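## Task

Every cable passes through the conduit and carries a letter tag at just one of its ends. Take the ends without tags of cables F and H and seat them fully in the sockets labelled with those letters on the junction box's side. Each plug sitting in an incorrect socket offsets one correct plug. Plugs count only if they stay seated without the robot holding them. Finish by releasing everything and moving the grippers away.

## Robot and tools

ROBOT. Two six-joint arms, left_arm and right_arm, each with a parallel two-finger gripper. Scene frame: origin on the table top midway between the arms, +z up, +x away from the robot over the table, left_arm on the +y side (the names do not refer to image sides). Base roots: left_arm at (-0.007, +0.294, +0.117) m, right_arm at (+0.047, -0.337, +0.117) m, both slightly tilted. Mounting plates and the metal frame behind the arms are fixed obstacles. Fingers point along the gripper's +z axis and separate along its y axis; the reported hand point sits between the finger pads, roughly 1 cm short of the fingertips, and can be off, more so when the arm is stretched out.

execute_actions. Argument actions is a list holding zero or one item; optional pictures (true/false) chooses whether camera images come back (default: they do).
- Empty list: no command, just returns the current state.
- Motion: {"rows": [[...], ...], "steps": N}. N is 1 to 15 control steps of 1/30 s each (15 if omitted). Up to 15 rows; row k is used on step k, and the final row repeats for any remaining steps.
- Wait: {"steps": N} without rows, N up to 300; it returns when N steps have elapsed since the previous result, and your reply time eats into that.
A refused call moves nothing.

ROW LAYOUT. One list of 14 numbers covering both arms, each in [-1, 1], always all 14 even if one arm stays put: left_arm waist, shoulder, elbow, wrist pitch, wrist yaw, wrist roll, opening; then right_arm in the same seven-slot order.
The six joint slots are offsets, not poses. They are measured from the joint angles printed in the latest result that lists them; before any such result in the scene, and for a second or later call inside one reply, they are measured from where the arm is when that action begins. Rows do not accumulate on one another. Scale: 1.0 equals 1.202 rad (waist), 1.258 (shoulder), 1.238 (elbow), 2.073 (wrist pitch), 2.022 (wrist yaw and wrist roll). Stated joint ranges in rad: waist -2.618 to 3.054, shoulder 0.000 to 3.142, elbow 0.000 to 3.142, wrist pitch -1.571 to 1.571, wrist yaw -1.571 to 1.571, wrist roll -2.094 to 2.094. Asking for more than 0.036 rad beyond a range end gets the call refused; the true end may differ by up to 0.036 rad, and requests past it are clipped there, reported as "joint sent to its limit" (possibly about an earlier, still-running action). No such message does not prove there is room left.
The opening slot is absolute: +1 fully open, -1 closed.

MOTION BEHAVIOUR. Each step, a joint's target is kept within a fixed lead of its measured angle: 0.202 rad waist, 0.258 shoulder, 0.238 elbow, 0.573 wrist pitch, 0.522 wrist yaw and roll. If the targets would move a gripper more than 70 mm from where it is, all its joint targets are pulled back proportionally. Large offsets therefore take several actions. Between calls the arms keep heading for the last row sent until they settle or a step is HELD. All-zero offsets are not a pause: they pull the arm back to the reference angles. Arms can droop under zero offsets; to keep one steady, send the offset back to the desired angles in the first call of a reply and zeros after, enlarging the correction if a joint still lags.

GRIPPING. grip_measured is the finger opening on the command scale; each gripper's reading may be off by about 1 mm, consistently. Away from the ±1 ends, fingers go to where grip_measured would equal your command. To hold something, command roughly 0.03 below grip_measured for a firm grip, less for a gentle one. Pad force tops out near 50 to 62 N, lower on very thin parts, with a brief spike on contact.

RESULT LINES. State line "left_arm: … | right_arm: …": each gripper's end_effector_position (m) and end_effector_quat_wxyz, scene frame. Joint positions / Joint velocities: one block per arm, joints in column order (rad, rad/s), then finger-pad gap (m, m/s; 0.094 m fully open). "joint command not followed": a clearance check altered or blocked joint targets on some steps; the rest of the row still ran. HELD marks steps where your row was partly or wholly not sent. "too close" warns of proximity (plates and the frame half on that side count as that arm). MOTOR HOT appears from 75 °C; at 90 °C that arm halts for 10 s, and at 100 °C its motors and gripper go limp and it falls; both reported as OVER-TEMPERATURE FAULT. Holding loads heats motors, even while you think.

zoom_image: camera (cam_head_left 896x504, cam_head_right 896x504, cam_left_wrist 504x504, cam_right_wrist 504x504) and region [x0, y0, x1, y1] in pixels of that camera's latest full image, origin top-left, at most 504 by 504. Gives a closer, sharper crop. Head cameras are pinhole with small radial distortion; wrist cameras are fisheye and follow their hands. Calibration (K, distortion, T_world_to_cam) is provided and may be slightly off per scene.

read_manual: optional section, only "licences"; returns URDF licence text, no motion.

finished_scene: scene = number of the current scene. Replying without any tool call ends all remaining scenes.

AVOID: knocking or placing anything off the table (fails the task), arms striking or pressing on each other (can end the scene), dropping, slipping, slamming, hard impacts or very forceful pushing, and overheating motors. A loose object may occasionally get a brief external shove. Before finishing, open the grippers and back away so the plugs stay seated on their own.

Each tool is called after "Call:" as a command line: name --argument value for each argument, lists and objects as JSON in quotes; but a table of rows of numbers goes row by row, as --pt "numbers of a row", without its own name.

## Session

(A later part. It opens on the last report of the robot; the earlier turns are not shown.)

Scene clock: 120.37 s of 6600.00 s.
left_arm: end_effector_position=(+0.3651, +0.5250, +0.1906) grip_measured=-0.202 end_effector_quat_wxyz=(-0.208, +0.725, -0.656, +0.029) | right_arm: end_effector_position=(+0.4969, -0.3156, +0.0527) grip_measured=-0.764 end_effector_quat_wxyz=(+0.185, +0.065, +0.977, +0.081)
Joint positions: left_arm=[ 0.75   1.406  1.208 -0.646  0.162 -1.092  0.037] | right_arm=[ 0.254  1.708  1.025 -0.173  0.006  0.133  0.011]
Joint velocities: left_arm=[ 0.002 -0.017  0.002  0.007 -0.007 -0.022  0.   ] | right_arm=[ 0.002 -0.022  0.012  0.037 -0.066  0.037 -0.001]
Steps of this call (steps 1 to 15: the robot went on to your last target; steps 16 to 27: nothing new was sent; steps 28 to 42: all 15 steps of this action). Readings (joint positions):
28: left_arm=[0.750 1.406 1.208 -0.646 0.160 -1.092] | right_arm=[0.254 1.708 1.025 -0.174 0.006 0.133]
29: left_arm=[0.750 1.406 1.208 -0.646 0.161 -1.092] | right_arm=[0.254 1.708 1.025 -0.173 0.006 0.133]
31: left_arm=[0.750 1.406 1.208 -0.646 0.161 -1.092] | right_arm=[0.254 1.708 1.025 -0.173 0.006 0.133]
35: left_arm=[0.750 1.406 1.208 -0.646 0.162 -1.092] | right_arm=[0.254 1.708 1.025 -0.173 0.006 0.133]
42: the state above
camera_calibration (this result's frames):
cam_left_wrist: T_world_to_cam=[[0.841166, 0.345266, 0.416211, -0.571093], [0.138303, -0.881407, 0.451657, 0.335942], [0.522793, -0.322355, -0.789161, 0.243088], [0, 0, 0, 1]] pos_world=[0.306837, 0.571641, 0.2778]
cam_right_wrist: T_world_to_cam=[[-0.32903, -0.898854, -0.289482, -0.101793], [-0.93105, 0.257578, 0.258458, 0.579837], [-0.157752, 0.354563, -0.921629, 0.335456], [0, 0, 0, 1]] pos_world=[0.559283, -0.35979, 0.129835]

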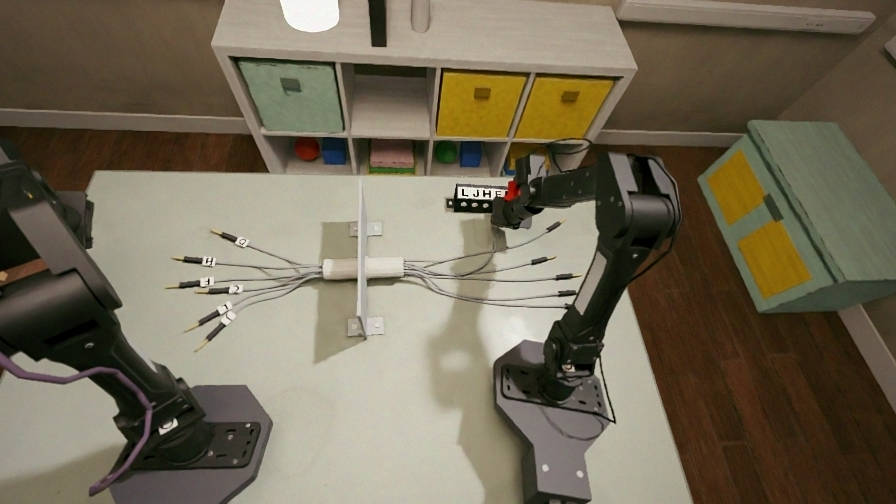

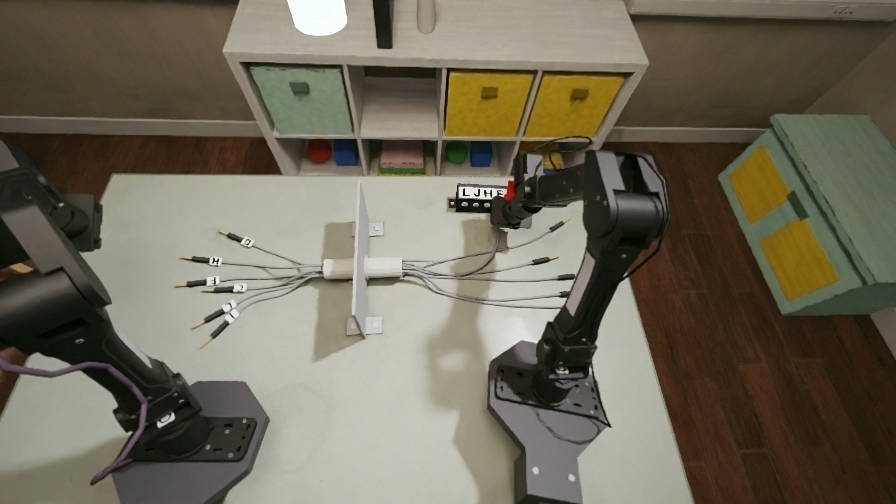

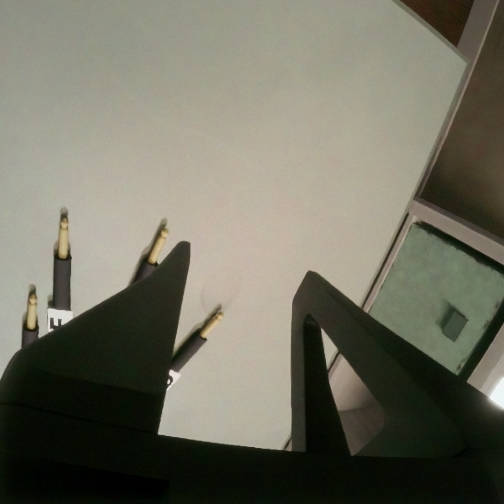

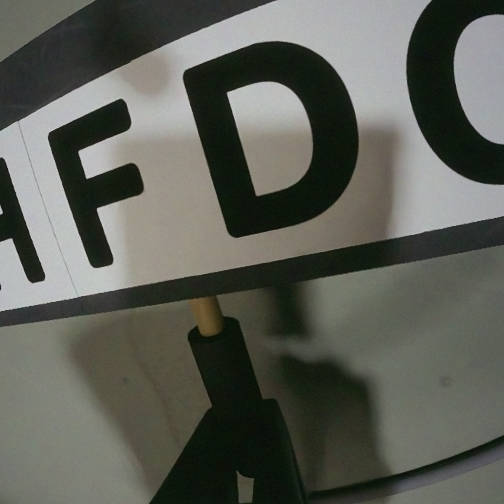

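Call:
execute_actions --actions '[{"rows":[[0,0,0,0,0,0,-0.2,0,-0.008,0.04,0.03,0,0,-0.85],[0,0,0,0,0,0,-0.2,0,-0.016,0.065,0.04,0,0,-0.85]],"steps":15}]'

Scene clock: 124.50 s of 6600.00 s.
left_arm: end_effector_position=(+0.3653, +0.5247, +0.1906) grip_measured=-0.202 end_effector_quat_wxyz=(-0.207, +0.725, -0.657, +0.030) | right_arm: end_effector_position=(+0.4972, -0.3160, +0.0550) grip_measured=-0.764 end_effector_quat_wxyz=(+0.179, +0.065, +0.978, +0.080)
Joint positions: left_arm=[ 0.75   1.406  1.208 -0.646  0.164 -1.092  0.037] | right_arm=[ 0.254  1.708  1.043 -0.205  0.007  0.132  0.011]
Joint velocities: left_arm=[-0.002 -0.007 -0.007  0.022  0.007 -0.066  0.001] | right_arm=[-0.002 -0.002  0.002 -0.051 -0.051 -0.007  0.   ]
Steps of this call (steps 1 to 15: the robot went on to your last target; steps 16 to 90: nothing new was sent; then 0.63 s passed at rest; steps 91 to 105: all 15 steps of this action). Readings (joint positions):
91: left_arm=[0.750 1.406 1.208 -0.646 0.162 -1.092] | right_arm=[0.254 1.708 1.025 -0.183 0.006 0.132]
92: left_arm=[0.750 1.406 1.208 -0.646 0.163 -1.092] | right_arm=[0.254 1.708 1.031 -0.189 0.006 0.132]
94: left_arm=[0.750 1.406 1.208 -0.646 0.163 -1.092] | right_arm=[0.254 1.708 1.042 -0.202 0.006 0.132]
98: left_arm=[0.750 1.406 1.208 -0.646 0.163 -1.092] | right_arm=[0.254 1.708 1.043 -0.205 0.007 0.132]
105: the state above
camera_calibration (this result's frames):
cam_left_wrist: T_world_to_cam=[[0.841045, 0.345225, 0.41649, -0.571134], [0.137196, -0.880849, 0.453081, 0.335514], [0.523279, -0.323921, -0.788197, 0.243346], [0, 0, 0, 1]] pos_world=[0.30698, 0.571532, 0.277661]
cam_right_wrist: T_world_to_cam=[[-0.330497, -0.899899, -0.284523, -0.101229], [-0.928377, 0.255683, 0.269707, 0.577098], [-0.169961, 0.353282, -0.919948, 0.343374], [0, 0, 0, 1]] pos_world=[0.560669, -0.359958, 0.131437]

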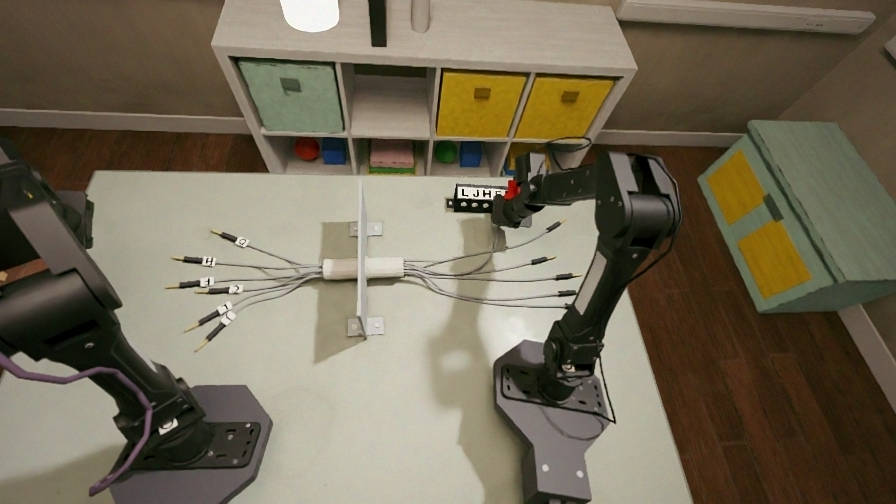

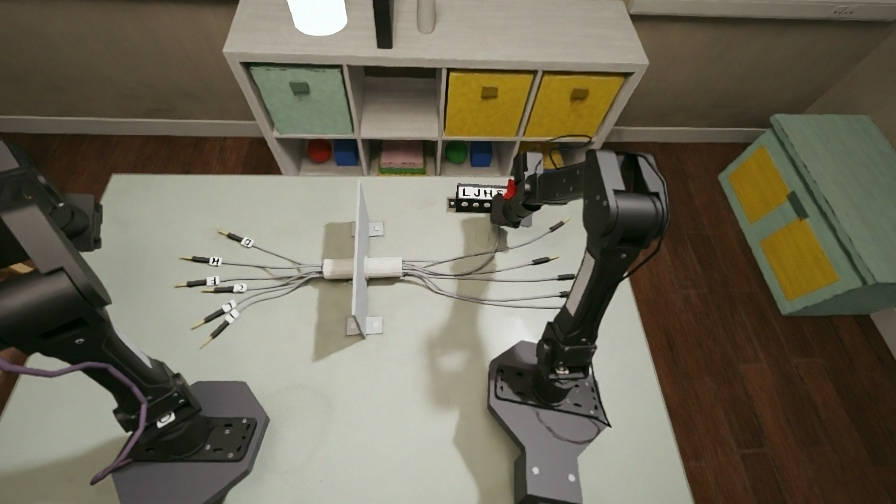

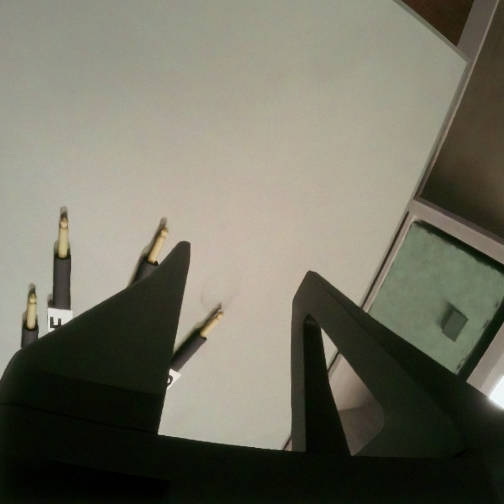

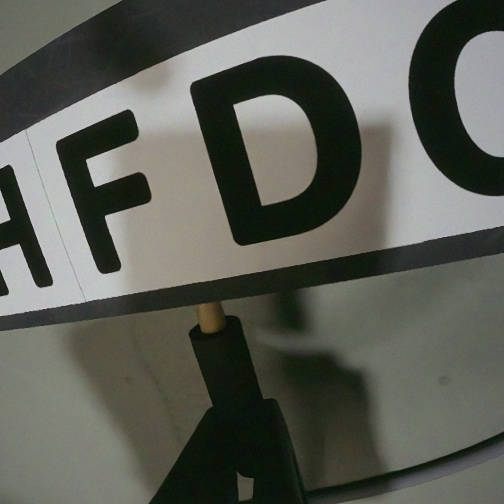

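Call:
execute_actions --actions '[{"rows":[[0,0,0,0,0,0,-0.2,0,0,0.03,0.05,0,0,-0.85],[0,0,0,0,0,0,-0.2,0,0.01,0.045,0.08,0,0,-0.85]],"steps":15}]'

Scene clock: 125.60 s of 6600.00 s.
left_arm: end_effector_position=(+0.3654, +0.5245, +0.1905) grip_measured=-0.202 end_effector_quat_wxyz=(-0.207, +0.724, -0.657, +0.031) | right_arm: end_effector_position=(+0.5006, -0.3161, +0.0545) grip_measured=-0.764 end_effector_quat_wxyz=(+0.186, +0.065, +0.977, +0.080)
Joint positions: left_arm=[ 0.75   1.406  1.208 -0.646  0.165 -1.092  0.037] | right_arm=[ 0.254  1.713  1.043 -0.186  0.008  0.132  0.011]
Joint velocities: left_arm=[-0.007  0.007  0.007 -0.037 -0.022  0.022  0.001] | right_arm=[ 0.007  0.002 -0.012  0.007  0.007  0.007 -0.   ]
Steps of this call (steps 1 to 15: the robot went on to your last target; steps 16 to 18: nothing new was sent; steps 19 to 33: all 15 steps of this action). Readings (joint positions):
19: left_arm=[0.750 1.406 1.208 -0.646 0.164 -1.092] | right_arm=[0.254 1.708 1.043 -0.205 0.007 0.132]
20: left_arm=[0.750 1.406 1.208 -0.646 0.164 -1.092] | right_arm=[0.254 1.710 1.043 -0.204 0.007 0.132]
22: left_arm=[0.750 1.406 1.208 -0.646 0.165 -1.092] | right_arm=[0.254 1.713 1.043 -0.195 0.007 0.132]
26: left_arm=[0.750 1.406 1.208 -0.646 0.165 -1.092] | right_arm=[0.254 1.713 1.043 -0.188 0.008 0.132]
33: the state above
camera_calibration (this result's frames):
cam_left_wrist: T_world_to_cam=[[0.840948, 0.345193, 0.416712, -0.571167], [0.136309, -0.8804, 0.454219, 0.335171], [0.523667, -0.325172, -0.787424, 0.243552], [0, 0, 0, 1]] pos_world=[0.307095, 0.571444, 0.27755]
cam_right_wrist: T_world_to_cam=[[-0.328964, -0.899423, -0.287786, -0.100813], [-0.931143, 0.258164, 0.257533, 0.583227], [-0.157335, 0.352689, -0.922419, 0.337082], [0, 0, 0, 1]] pos_world=[0.562939, -0.360127, 0.131718]

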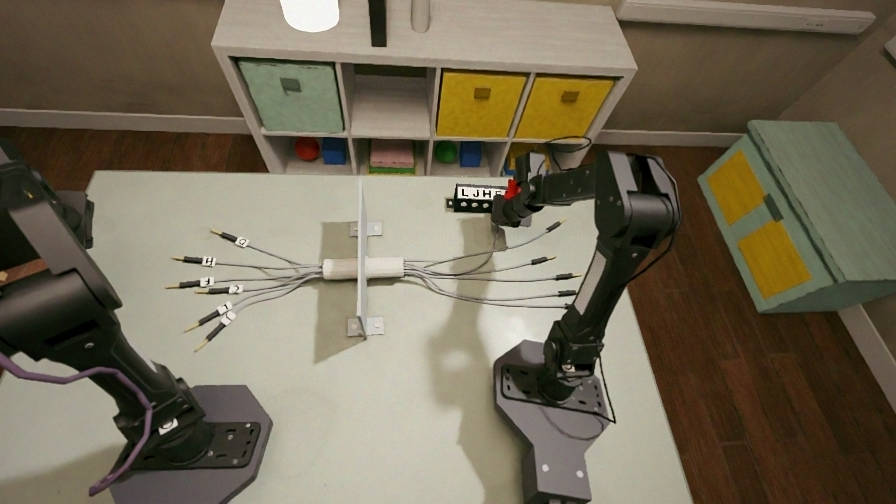

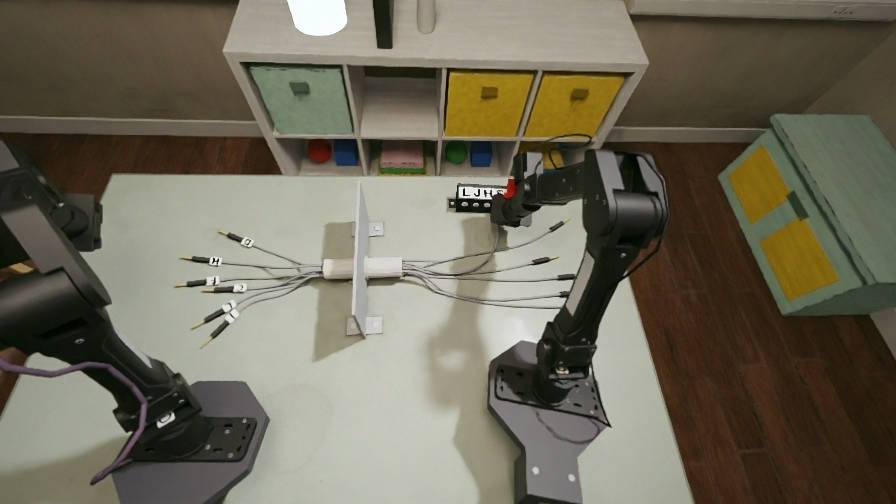

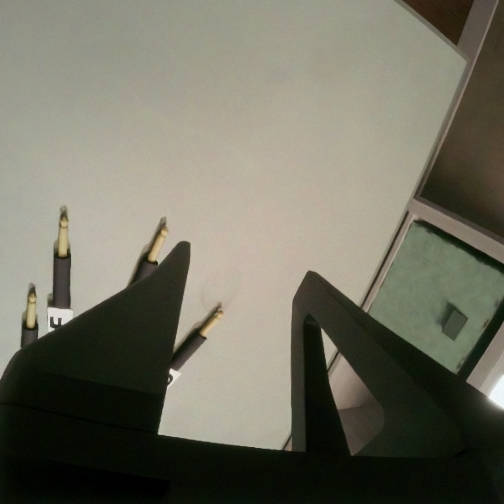

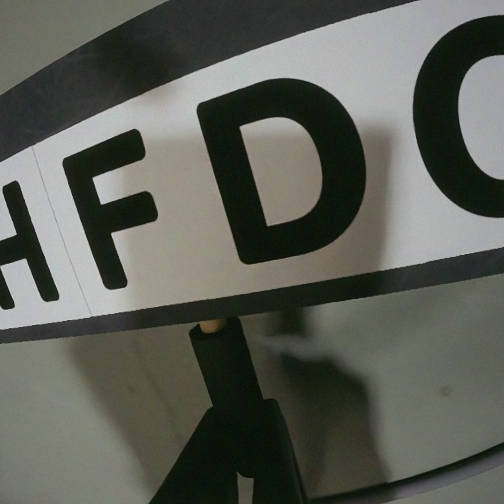

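Alternating works. Continue.

Call:
execute_actions --actions '[{"rows":[[0,0,0,0,0,0,-0.2,0,0,0.05,0.02,0,0,-0.85],[0,0,0,0,0,0,-0.2,0,0,0.065,0.03,0,0,-0.85],[0,0,0,0,0,0,-0.2,0,0,0.065,0.03,0,0,-0.85],[0,0,0,0,0,0,-0.2,0,0,0.065,0.03,0,0,-0.85],[0,0,0,0,0,0,-0.2,0,0,0.065,0.03,0,0,-0.85],[0,0,0,0,0,0,-0.2,0,0,0.065,0.03,0,0,-0.85],[0,0,0,0,0,0,-0.2,0,0.015,0.05,0.07,0,0,-0.85]],"steps":15}]'

Scene clock: 127.17 s of 6600.00 s.
left_arm: end_effector_position=(+0.3656, +0.5242, +0.1905) grip_measured=-0.202 end_effector_quat_wxyz=(-0.207, +0.724, -0.657, +0.032) | right_arm: end_effector_position=(+0.5038, -0.3163, +0.0539) grip_measured=-0.764 end_effector_quat_wxyz=(+0.183, +0.065, +0.978, +0.078)
Joint positions: left_arm=[ 0.75   1.406  1.208 -0.646  0.167 -1.092  0.037] | right_arm=[ 0.254  1.726  1.064 -0.2    0.011  0.131  0.011]
Joint velocities: left_arm=[-0.002 -0.002 -0.032 -0.022 -0.066 -0.051  0.   ] | right_arm=[-0.012 -0.022 -0.007  0.051  0.051 -0.022 -0.001]
Steps of this call (steps 1 to 15: the robot went on to your last target; steps 16 to 32: nothing new was sent; steps 33 to 47: all 15 steps of this action). Readings (joint positions):
33: left_arm=[0.750 1.406 1.208 -0.646 0.166 -1.092] | right_arm=[0.254 1.713 1.045 -0.190 0.009 0.132]
34: left_arm=[0.750 1.406 1.208 -0.646 0.166 -1.092] | right_arm=[0.254 1.714 1.050 -0.197 0.009 0.132]
36: left_arm=[0.750 1.406 1.208 -0.646 0.166 -1.092] | right_arm=[0.254 1.718 1.061 -0.213 0.009 0.132]
40: left_arm=[0.750 1.406 1.208 -0.646 0.167 -1.092] | right_arm=[0.254 1.723 1.064 -0.212 0.009 0.131]
47: the state above
camera_calibration (this result's frames):
cam_left_wrist: T_world_to_cam=[[0.840826, 0.345153, 0.416991, -0.571209], [0.135201, -0.879837, 0.45564, 0.334742], [0.524149, -0.326736, -0.786455, 0.243808], [0, 0, 0, 1]] pos_world=[0.307238, 0.571334, 0.277411]
cam_right_wrist: T_world_to_cam=[[-0.329926, -0.90035, -0.283759, -0.100171], [-0.929935, 0.258271, 0.261757, 0.585582], [-0.162386, 0.350237, -0.922477, 0.338954], [0, 0, 0, 1]] pos_world=[0.566546, -0.360142, 0.130973]

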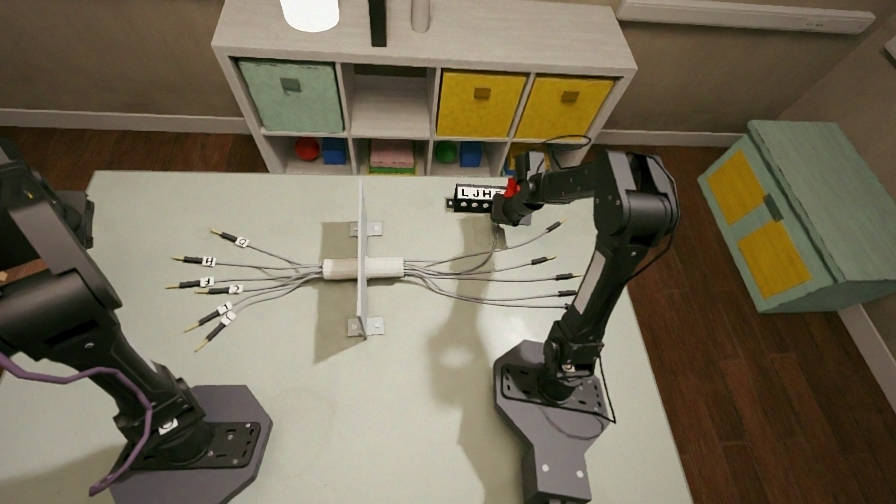

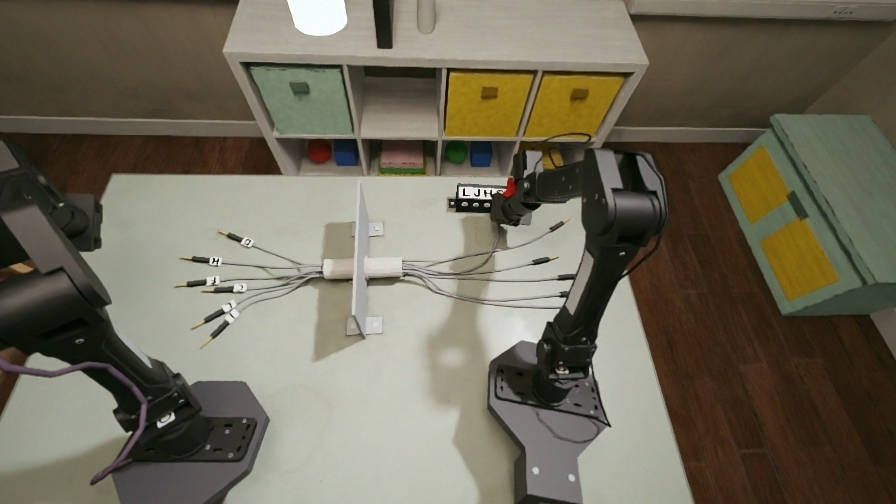

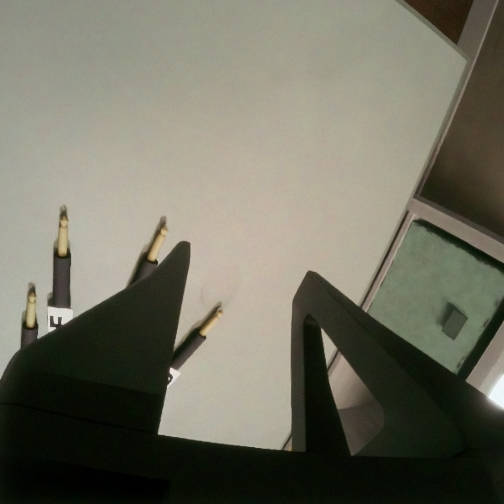

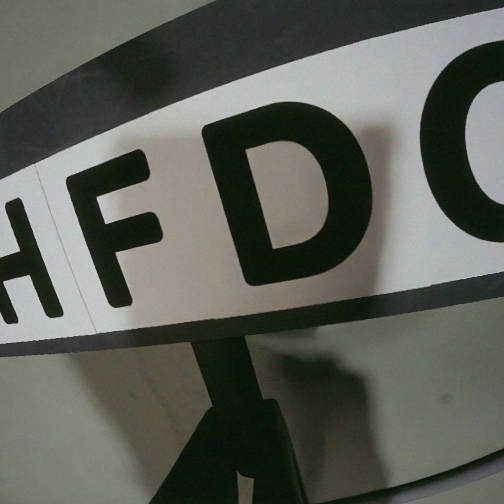

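Still going (was moving at end). Repeat.

Call:
execute_actions --actions '[{"rows":[[0,0,0,0,0,0,-0.2,0,0.015,0.03,0.08,0,0,-0.85],[0,0,0,0,0,0,-0.2,0,0.015,0.03,0.08,0,0,-0.85],[0,0,0,0,0,0,-0.2,0,0.015,0.03,0.08,0,0,-0.85],[0,0,0,0,0,0,-0.2,0,0.015,0.03,0.08,0,0,-0.85],[0,0,0,0,0,0,-0.2,0,0.015,0.03,0.08,0,0,-0.85],[0,0,0,0,0,0,-0.2,0,0.015,0.03,0.08,0,0,-0.85],[0,0,0,0,0,0,-0.2,0,0.01,0.075,0.0,0,0,-0.85],[0,0,0,0,0,0,-0.2,0,0.01,0.075,0.0,0,0,-0.85],[0,0,0,0,0,0,-0.2,0,0.01,0.075,0.0,0,0,-0.85],[0,0,0,0,0,0,-0.2,0,0.01,0.075,0.0,0,0,-0.85],[0,0,0,0,0,0,-0.2,0,0.02,0.065,0.06,0,0,-0.85]],"steps":15}]'

Scene clock: 128.83 s of 6600.00 s.
left_arm: end_effector_position=(+0.3657, +0.5240, +0.1905) grip_measured=-0.202 end_effector_quat_wxyz=(-0.207, +0.724, -0.657, +0.032) | right_arm: end_effector_position=(+0.5045, -0.3164, +0.0544) grip_measured=-0.764 end_effector_quat_wxyz=(+0.170, +0.064, +0.980, +0.077)
Joint positions: left_arm=[ 0.75   1.406  1.208 -0.646  0.169 -1.092  0.037] | right_arm=[ 0.254  1.739  1.1   -0.25   0.011  0.13   0.011]
Joint velocities: left_arm=[ 0.002 -0.002  0.002 -0.022 -0.007  0.066  0.   ] | right_arm=[ 0.002 -0.002  0.012 -0.022 -0.022 -0.022  0.   ]
Steps of this call (steps 1 to 15: the robot went on to your last target; steps 16 to 35: nothing new was sent; steps 36 to 50: all 15 steps of this action). Readings (joint positions):
36: left_arm=[0.750 1.406 1.208 -0.646 0.168 -1.092] | right_arm=[0.254 1.726 1.064 -0.200 0.011 0.131]
37: left_arm=[0.750 1.406 1.208 -0.646 0.168 -1.092] | right_arm=[0.254 1.726 1.064 -0.200 0.011 0.131]
39: left_arm=[0.750 1.406 1.208 -0.646 0.168 -1.092] | right_arm=[0.254 1.726 1.064 -0.200 0.011 0.131]
43: left_arm=[0.750 1.406 1.208 -0.646 0.169 -1.092] | right_arm=[0.254 1.730 1.084 -0.231 0.011 0.131]
50: the state above
camera_calibration (this result's frames):
cam_left_wrist: T_world_to_cam=[[0.840729, 0.345121, 0.417213, -0.571242], [0.134313, -0.879384, 0.456775, 0.334399], [0.524533, -0.327987, -0.785678, 0.244013], [0, 0, 0, 1]] pos_world=[0.307353, 0.571246, 0.2773]
cam_right_wrist: T_world_to_cam=[[-0.333348, -0.902131, -0.273932, -0.099263], [-0.923917, 0.254711, 0.285481, 0.580771], [-0.187768, 0.348255, -0.918402, 0.35146], [0, 0, 0, 1]] pos_world=[0.569488, -0.359875, 0.129791]

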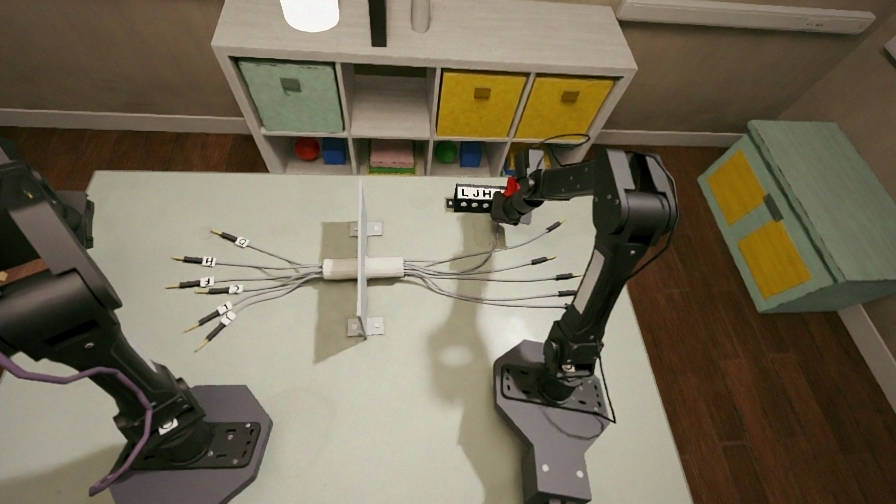

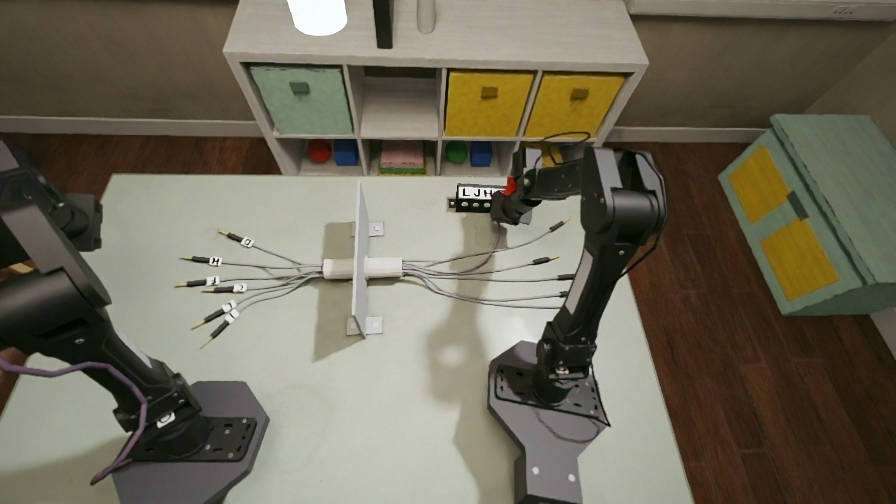

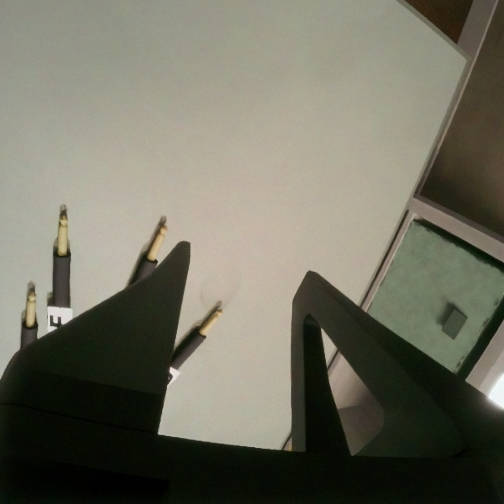

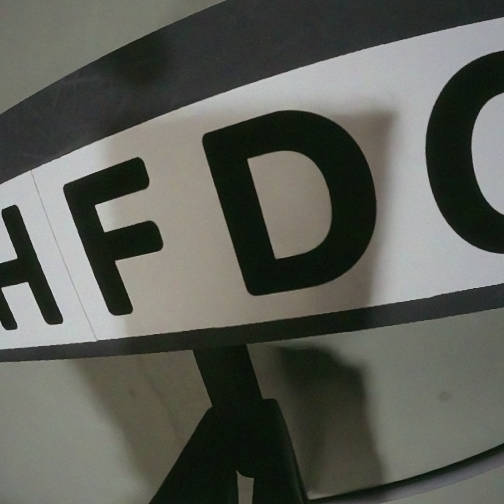

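Call:
execute_actions --actions '[{"rows":[[0,0,0,0,0,0,-0.2,0,0,0.01,0,0,0,-0.6],[0,0,0,0,0,0,-0.2,0,0,0.01,0,0,0,-0.4],[0,0,0,0,0,0,-0.2,0,0,0.01,0,0,0,-0.4],[0,0,0,0,0,0,-0.2,0,0,0.01,0,0,0,-0.4],[0,0,0,0,0,0,-0.2,0,0,0.01,0,0,0,-0.4],[0,0,0,0,0,0,-0.2,0,-0.03,-0.02,0.02,0,0,-0.4],[0,0,0,0,0,0,-0.2,0,-0.06,-0.05,0.04,0,0,-0.4],[0,0,0,0,0,0,-0.2,0,-0.09,-0.08,0.06,0,0,-0.4],[0,0,0,0,0,0,-0.2,0,-0.12,-0.11,0.07,0,0,-0.4]],"steps":15}]'

Scene clock: 130.43 s of 6600.00 s.
left_arm: end_effector_position=(+0.3659, +0.5237, +0.1905) grip_measured=-0.202 end_effector_quat_wxyz=(-0.207, +0.724, -0.657, +0.033) | right_arm: end_effector_position=(+0.4991, -0.3201, +0.0787) grip_measured=-0.403 end_effector_quat_wxyz=(+0.222, +0.067, +0.969, +0.080)
Joint positions: left_arm=[ 0.75   1.406  1.208 -0.646  0.171 -1.092  0.037] | right_arm=[ 0.254  1.613  0.977 -0.145  0.011  0.13   0.028]
Joint velocities: left_arm=[-0.012 -0.007  0.002 -0.007 -0.007  0.007  0.   ] | right_arm=[-0.007 -0.012 -0.007  0.212 -0.037  0.037 -0.001]
Steps of this call (steps 1 to 15: the robot went on to your last target; steps 16 to 33: nothing new was sent; steps 34 to 48: all 15 steps of this action). Readings (joint positions):
34: left_arm=[0.750 1.406 1.208 -0.646 0.169 -1.092] | right_arm=[0.254 1.739 1.100 -0.255 0.011 0.130]
35: left_arm=[0.750 1.406 1.208 -0.646 0.169 -1.092] | right_arm=[0.254 1.739 1.100 -0.254 0.011 0.130]
37: left_arm=[0.750 1.406 1.208 -0.646 0.170 -1.092] | right_arm=[0.254 1.739 1.100 -0.254 0.011 0.130]
41: left_arm=[0.750 1.406 1.208 -0.646 0.170 -1.092] | right_arm=[0.254 1.720 1.070 -0.213 0.011 0.130]
48: the state above
camera_calibration (this result's frames):
cam_left_wrist: T_world_to_cam=[[0.840607, 0.345082, 0.417492, -0.571284], [0.133203, -0.878815, 0.458193, 0.33397], [0.525012, -0.329549, -0.784704, 0.244268], [0, 0, 0, 1]] pos_world=[0.307496, 0.571136, 0.277162]
cam_right_wrist: T_world_to_cam=[[-0.316088, -0.896535, -0.310342, -0.10164], [-0.944884, 0.268065, 0.187977, 0.592179], [-0.085336, 0.352655, -0.931854, 0.325404], [0, 0, 0, 1]] pos_world=[0.555182, -0.364621, 0.16037]

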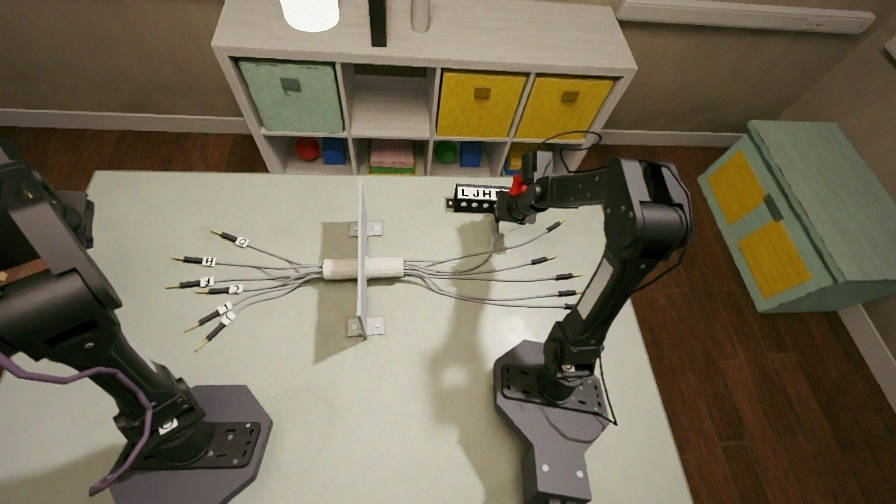

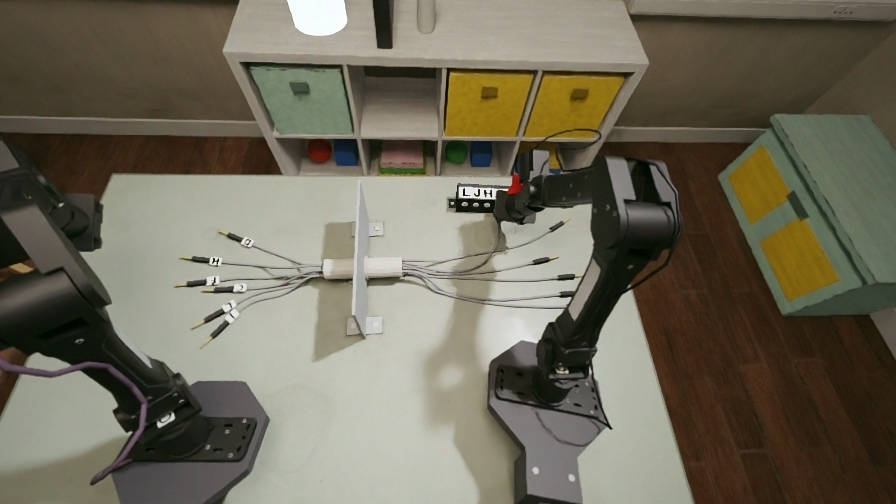

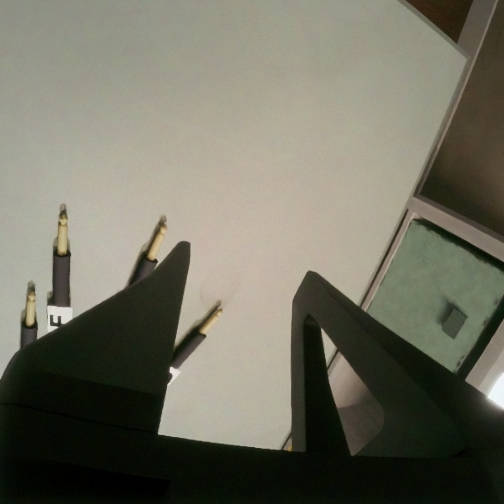

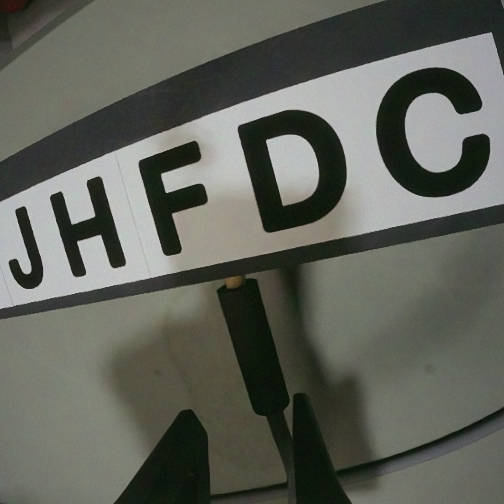

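Call:
execute_actions --actions '[{"rows":[[0,0,0,0,0,0,-0.2,0,-0.04,-0.07,0.01,0,0,-0.4],[0,0,0,0,0,0,-0.2,0,-0.085,-0.14,0.022,0,0,-0.4]],"steps":15}]'

Scene clock: 131.57 s of 6600.00 s.
left_arm: end_effector_position=(+0.3661, +0.5235, +0.1905) grip_measured=-0.202 end_effector_quat_wxyz=(-0.206, +0.724, -0.657, +0.034) | right_arm: end_effector_position=(+0.4497, -0.3191, +0.0622) grip_measured=-0.403 end_effector_quat_wxyz=(+0.192, +0.065, +0.976, +0.078)
Joint positions: left_arm=[ 0.75   1.406  1.208 -0.646  0.172 -1.092  0.037] | right_arm=[ 0.254  1.537  0.807 -0.113  0.011  0.13   0.028]
Joint velocities: left_arm=[ 0.002  0.007  0.012  0.022  0.007 -0.022  0.   ] | right_arm=[ 0.002 -0.007 -0.012 -0.022 -0.066 -0.066 -0.002]
Steps of this call (steps 1 to 19: the robot went on to your last target; steps 20 to 34: all 15 steps of this action). Readings (joint positions):
20: left_arm=[0.750 1.406 1.208 -0.646 0.171 -1.092] | right_arm=[0.254 1.611 0.968 -0.115 0.011 0.130]
21: left_arm=[0.750 1.406 1.208 -0.646 0.171 -1.092] | right_arm=[0.254 1.596 0.938 -0.096 0.011 0.130]
23: left_arm=[0.750 1.406 1.208 -0.646 0.171 -1.092] | right_arm=[0.254 1.550 0.857 -0.093 0.011 0.130]
27: left_arm=[0.750 1.406 1.208 -0.646 0.172 -1.092] | right_arm=[0.254 1.537 0.807 -0.116 0.011 0.130]
34: the state above
camera_calibration (this result's frames):
cam_left_wrist: T_world_to_cam=[[0.840509, 0.345051, 0.417714, -0.571318], [0.132314, -0.878358, 0.459325, 0.333626], [0.525393, -0.330797, -0.783923, 0.244472], [0, 0, 0, 1]] pos_world=[0.30761, 0.571047, 0.277052]
cam_right_wrist: T_world_to_cam=[[-0.326635, -0.899789, -0.28929, -0.119148], [-0.93399, 0.260388, 0.244665, 0.537377], [-0.144819, 0.35011, -0.925446, 0.331041], [0, 0, 0, 1]] pos_world=[0.510928, -0.363035, 0.140415]

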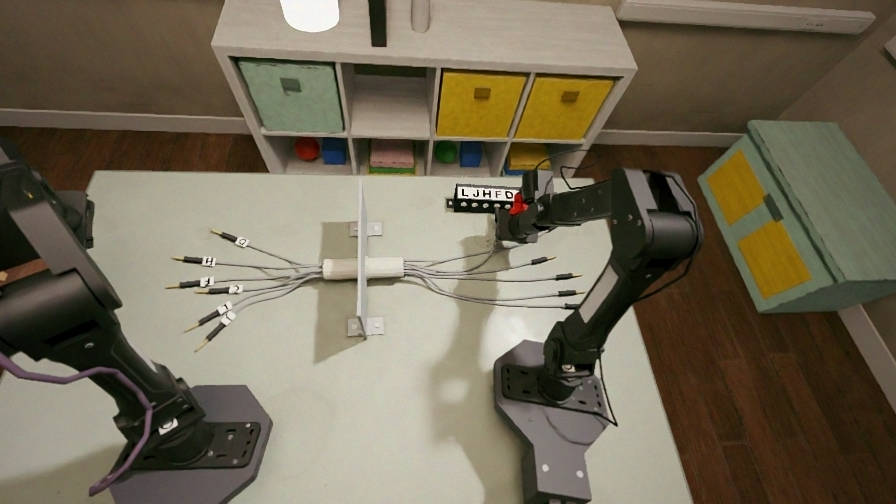

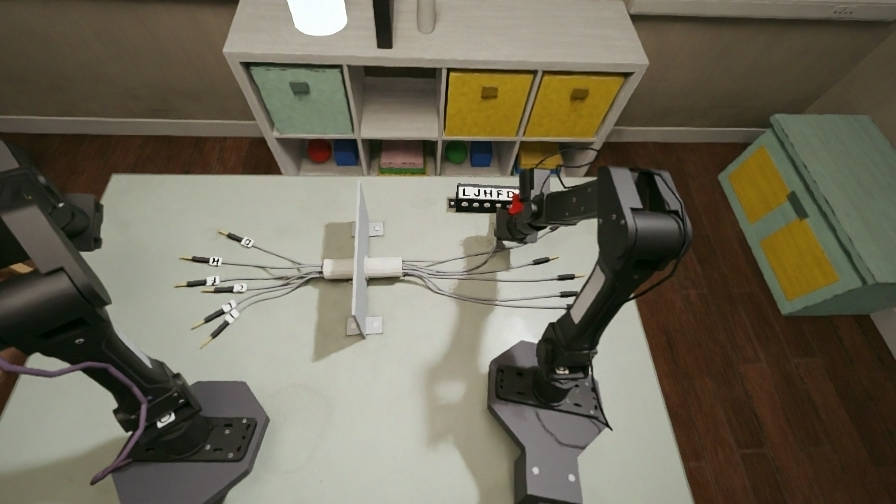

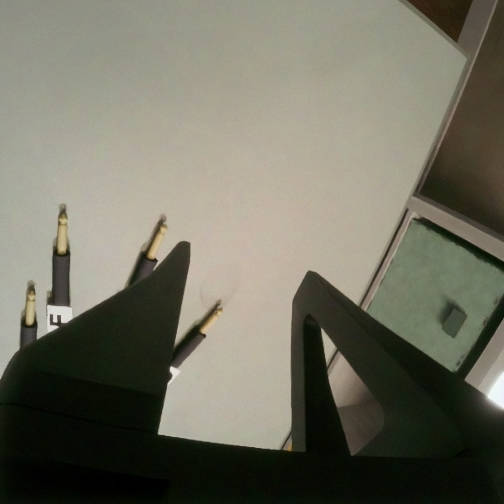

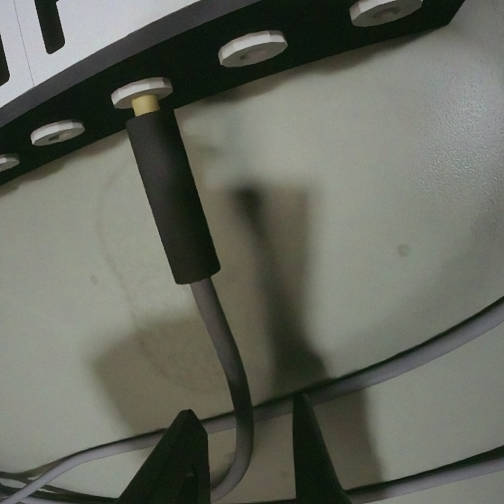

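Call:
execute_actions --actions '[{"rows":[[0,0,0,0,0,0,-0.2,0,0.01,-0.05,0.07,0,0,-0.4],[0,0,0,0,0,0,-0.2,0,0.025,-0.1,0.15,0,0,-0.4],[0,0,0,0,0,0,-0.2,0.005,0.04,-0.15,0.23,0,0,-0.4],[0,0,0,0,0,0,-0.2,0.01,0.055,-0.2,0.3,0,0,-0.4],[0,0,0,0,0,0,-0.2,0.01,0.07,-0.25,0.38,0,0,-0.4],[0,0,0,0,0,0,-0.2,0.015,0.085,-0.3,0.46,0,0,-0.4],[0,0,0,0,0,0,-0.2,0.015,0.1,-0.35,0.53,0,0,-0.4],[0,0,0,0,0,0,-0.2,0.018,0.128,-0.405,0.61,0,0,-0.4]],"steps":15}]'

Scene clock: 136.07 s of 6600.00 s.
left_arm: end_effector_position=(+0.3662, +0.5233, +0.1905) grip_measured=-0.202 end_effector_quat_wxyz=(-0.206, +0.724, -0.657, +0.035) | right_arm: end_effector_position=(+0.4324, -0.3139, +0.0479) grip_measured=-0.403 end_effector_quat_wxyz=(+0.410, +0.074, +0.904, +0.094)
Joint positions: left_arm=[ 0.75   1.406  1.208 -0.646  0.174 -1.092  0.037] | right_arm=[0.263 1.694 0.309 1.004 0.01  0.129 0.028]
Joint velocities: left_arm=[ 0.017 -0.017  0.017  0.037 -0.007 -0.066 -0.   ] | right_arm=[ 0.002 -0.032 -0.012  0.989 -0.051 -0.007 -0.001]
Steps of this call (steps 1 to 15: the robot went on to your last target; steps 16 to 90: nothing new was sent; then 1.00 s passed at rest; steps 91 to 105: all 15 steps of this action). Readings (joint positions):
91: left_arm=[0.750 1.406 1.208 -0.646 0.173 -1.092] | right_arm=[0.254 1.537 0.799 -0.095 0.011 0.130]
92: left_arm=[0.750 1.406 1.208 -0.646 0.173 -1.092] | right_arm=[0.254 1.537 0.777 -0.043 0.011 0.130]
94: left_arm=[0.750 1.406 1.208 -0.646 0.173 -1.092] | right_arm=[0.254 1.546 0.692 0.133 0.011 0.130]
98: left_arm=[0.750 1.406 1.208 -0.646 0.174 -1.092] | right_arm=[0.255 1.634 0.446 0.572 0.011 0.130]
105: the state above
camera_calibration (this result's frames):
cam_left_wrist: T_world_to_cam=[[0.840411, 0.34502, 0.417937, -0.571351], [0.131425, -0.877899, 0.460457, 0.333281], [0.525773, -0.332046, -0.78314, 0.244675], [0, 0, 0, 1]] pos_world=[0.307725, 0.570958, 0.276942]
cam_right_wrist: T_world_to_cam=[[-0.208195, -0.878367, -0.430263, -0.161926], [-0.93171, 0.311955, -0.186012, 0.559259], [0.29761, 0.362153, -0.883331, 0.123928], [0, 0, 0, 1]] pos_world=[0.450473, -0.361576, 0.143827]

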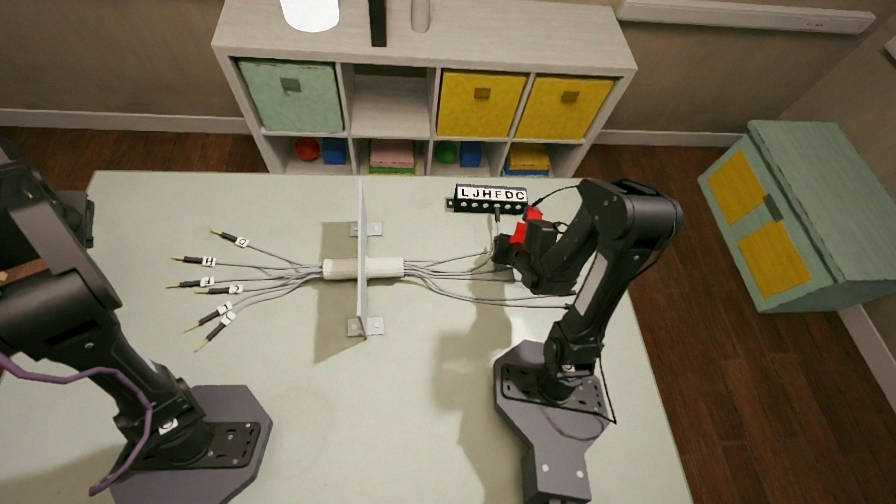

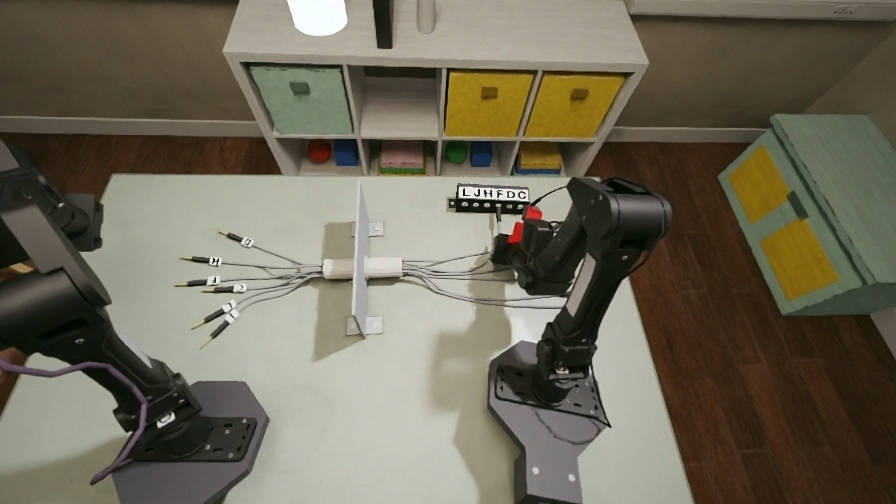

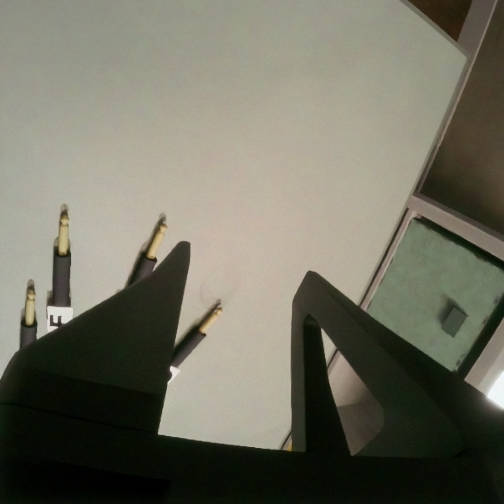

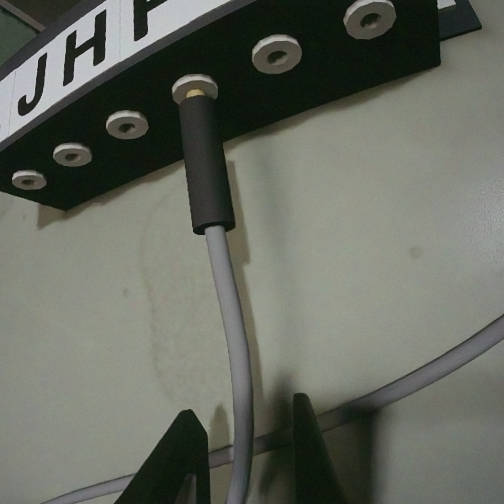

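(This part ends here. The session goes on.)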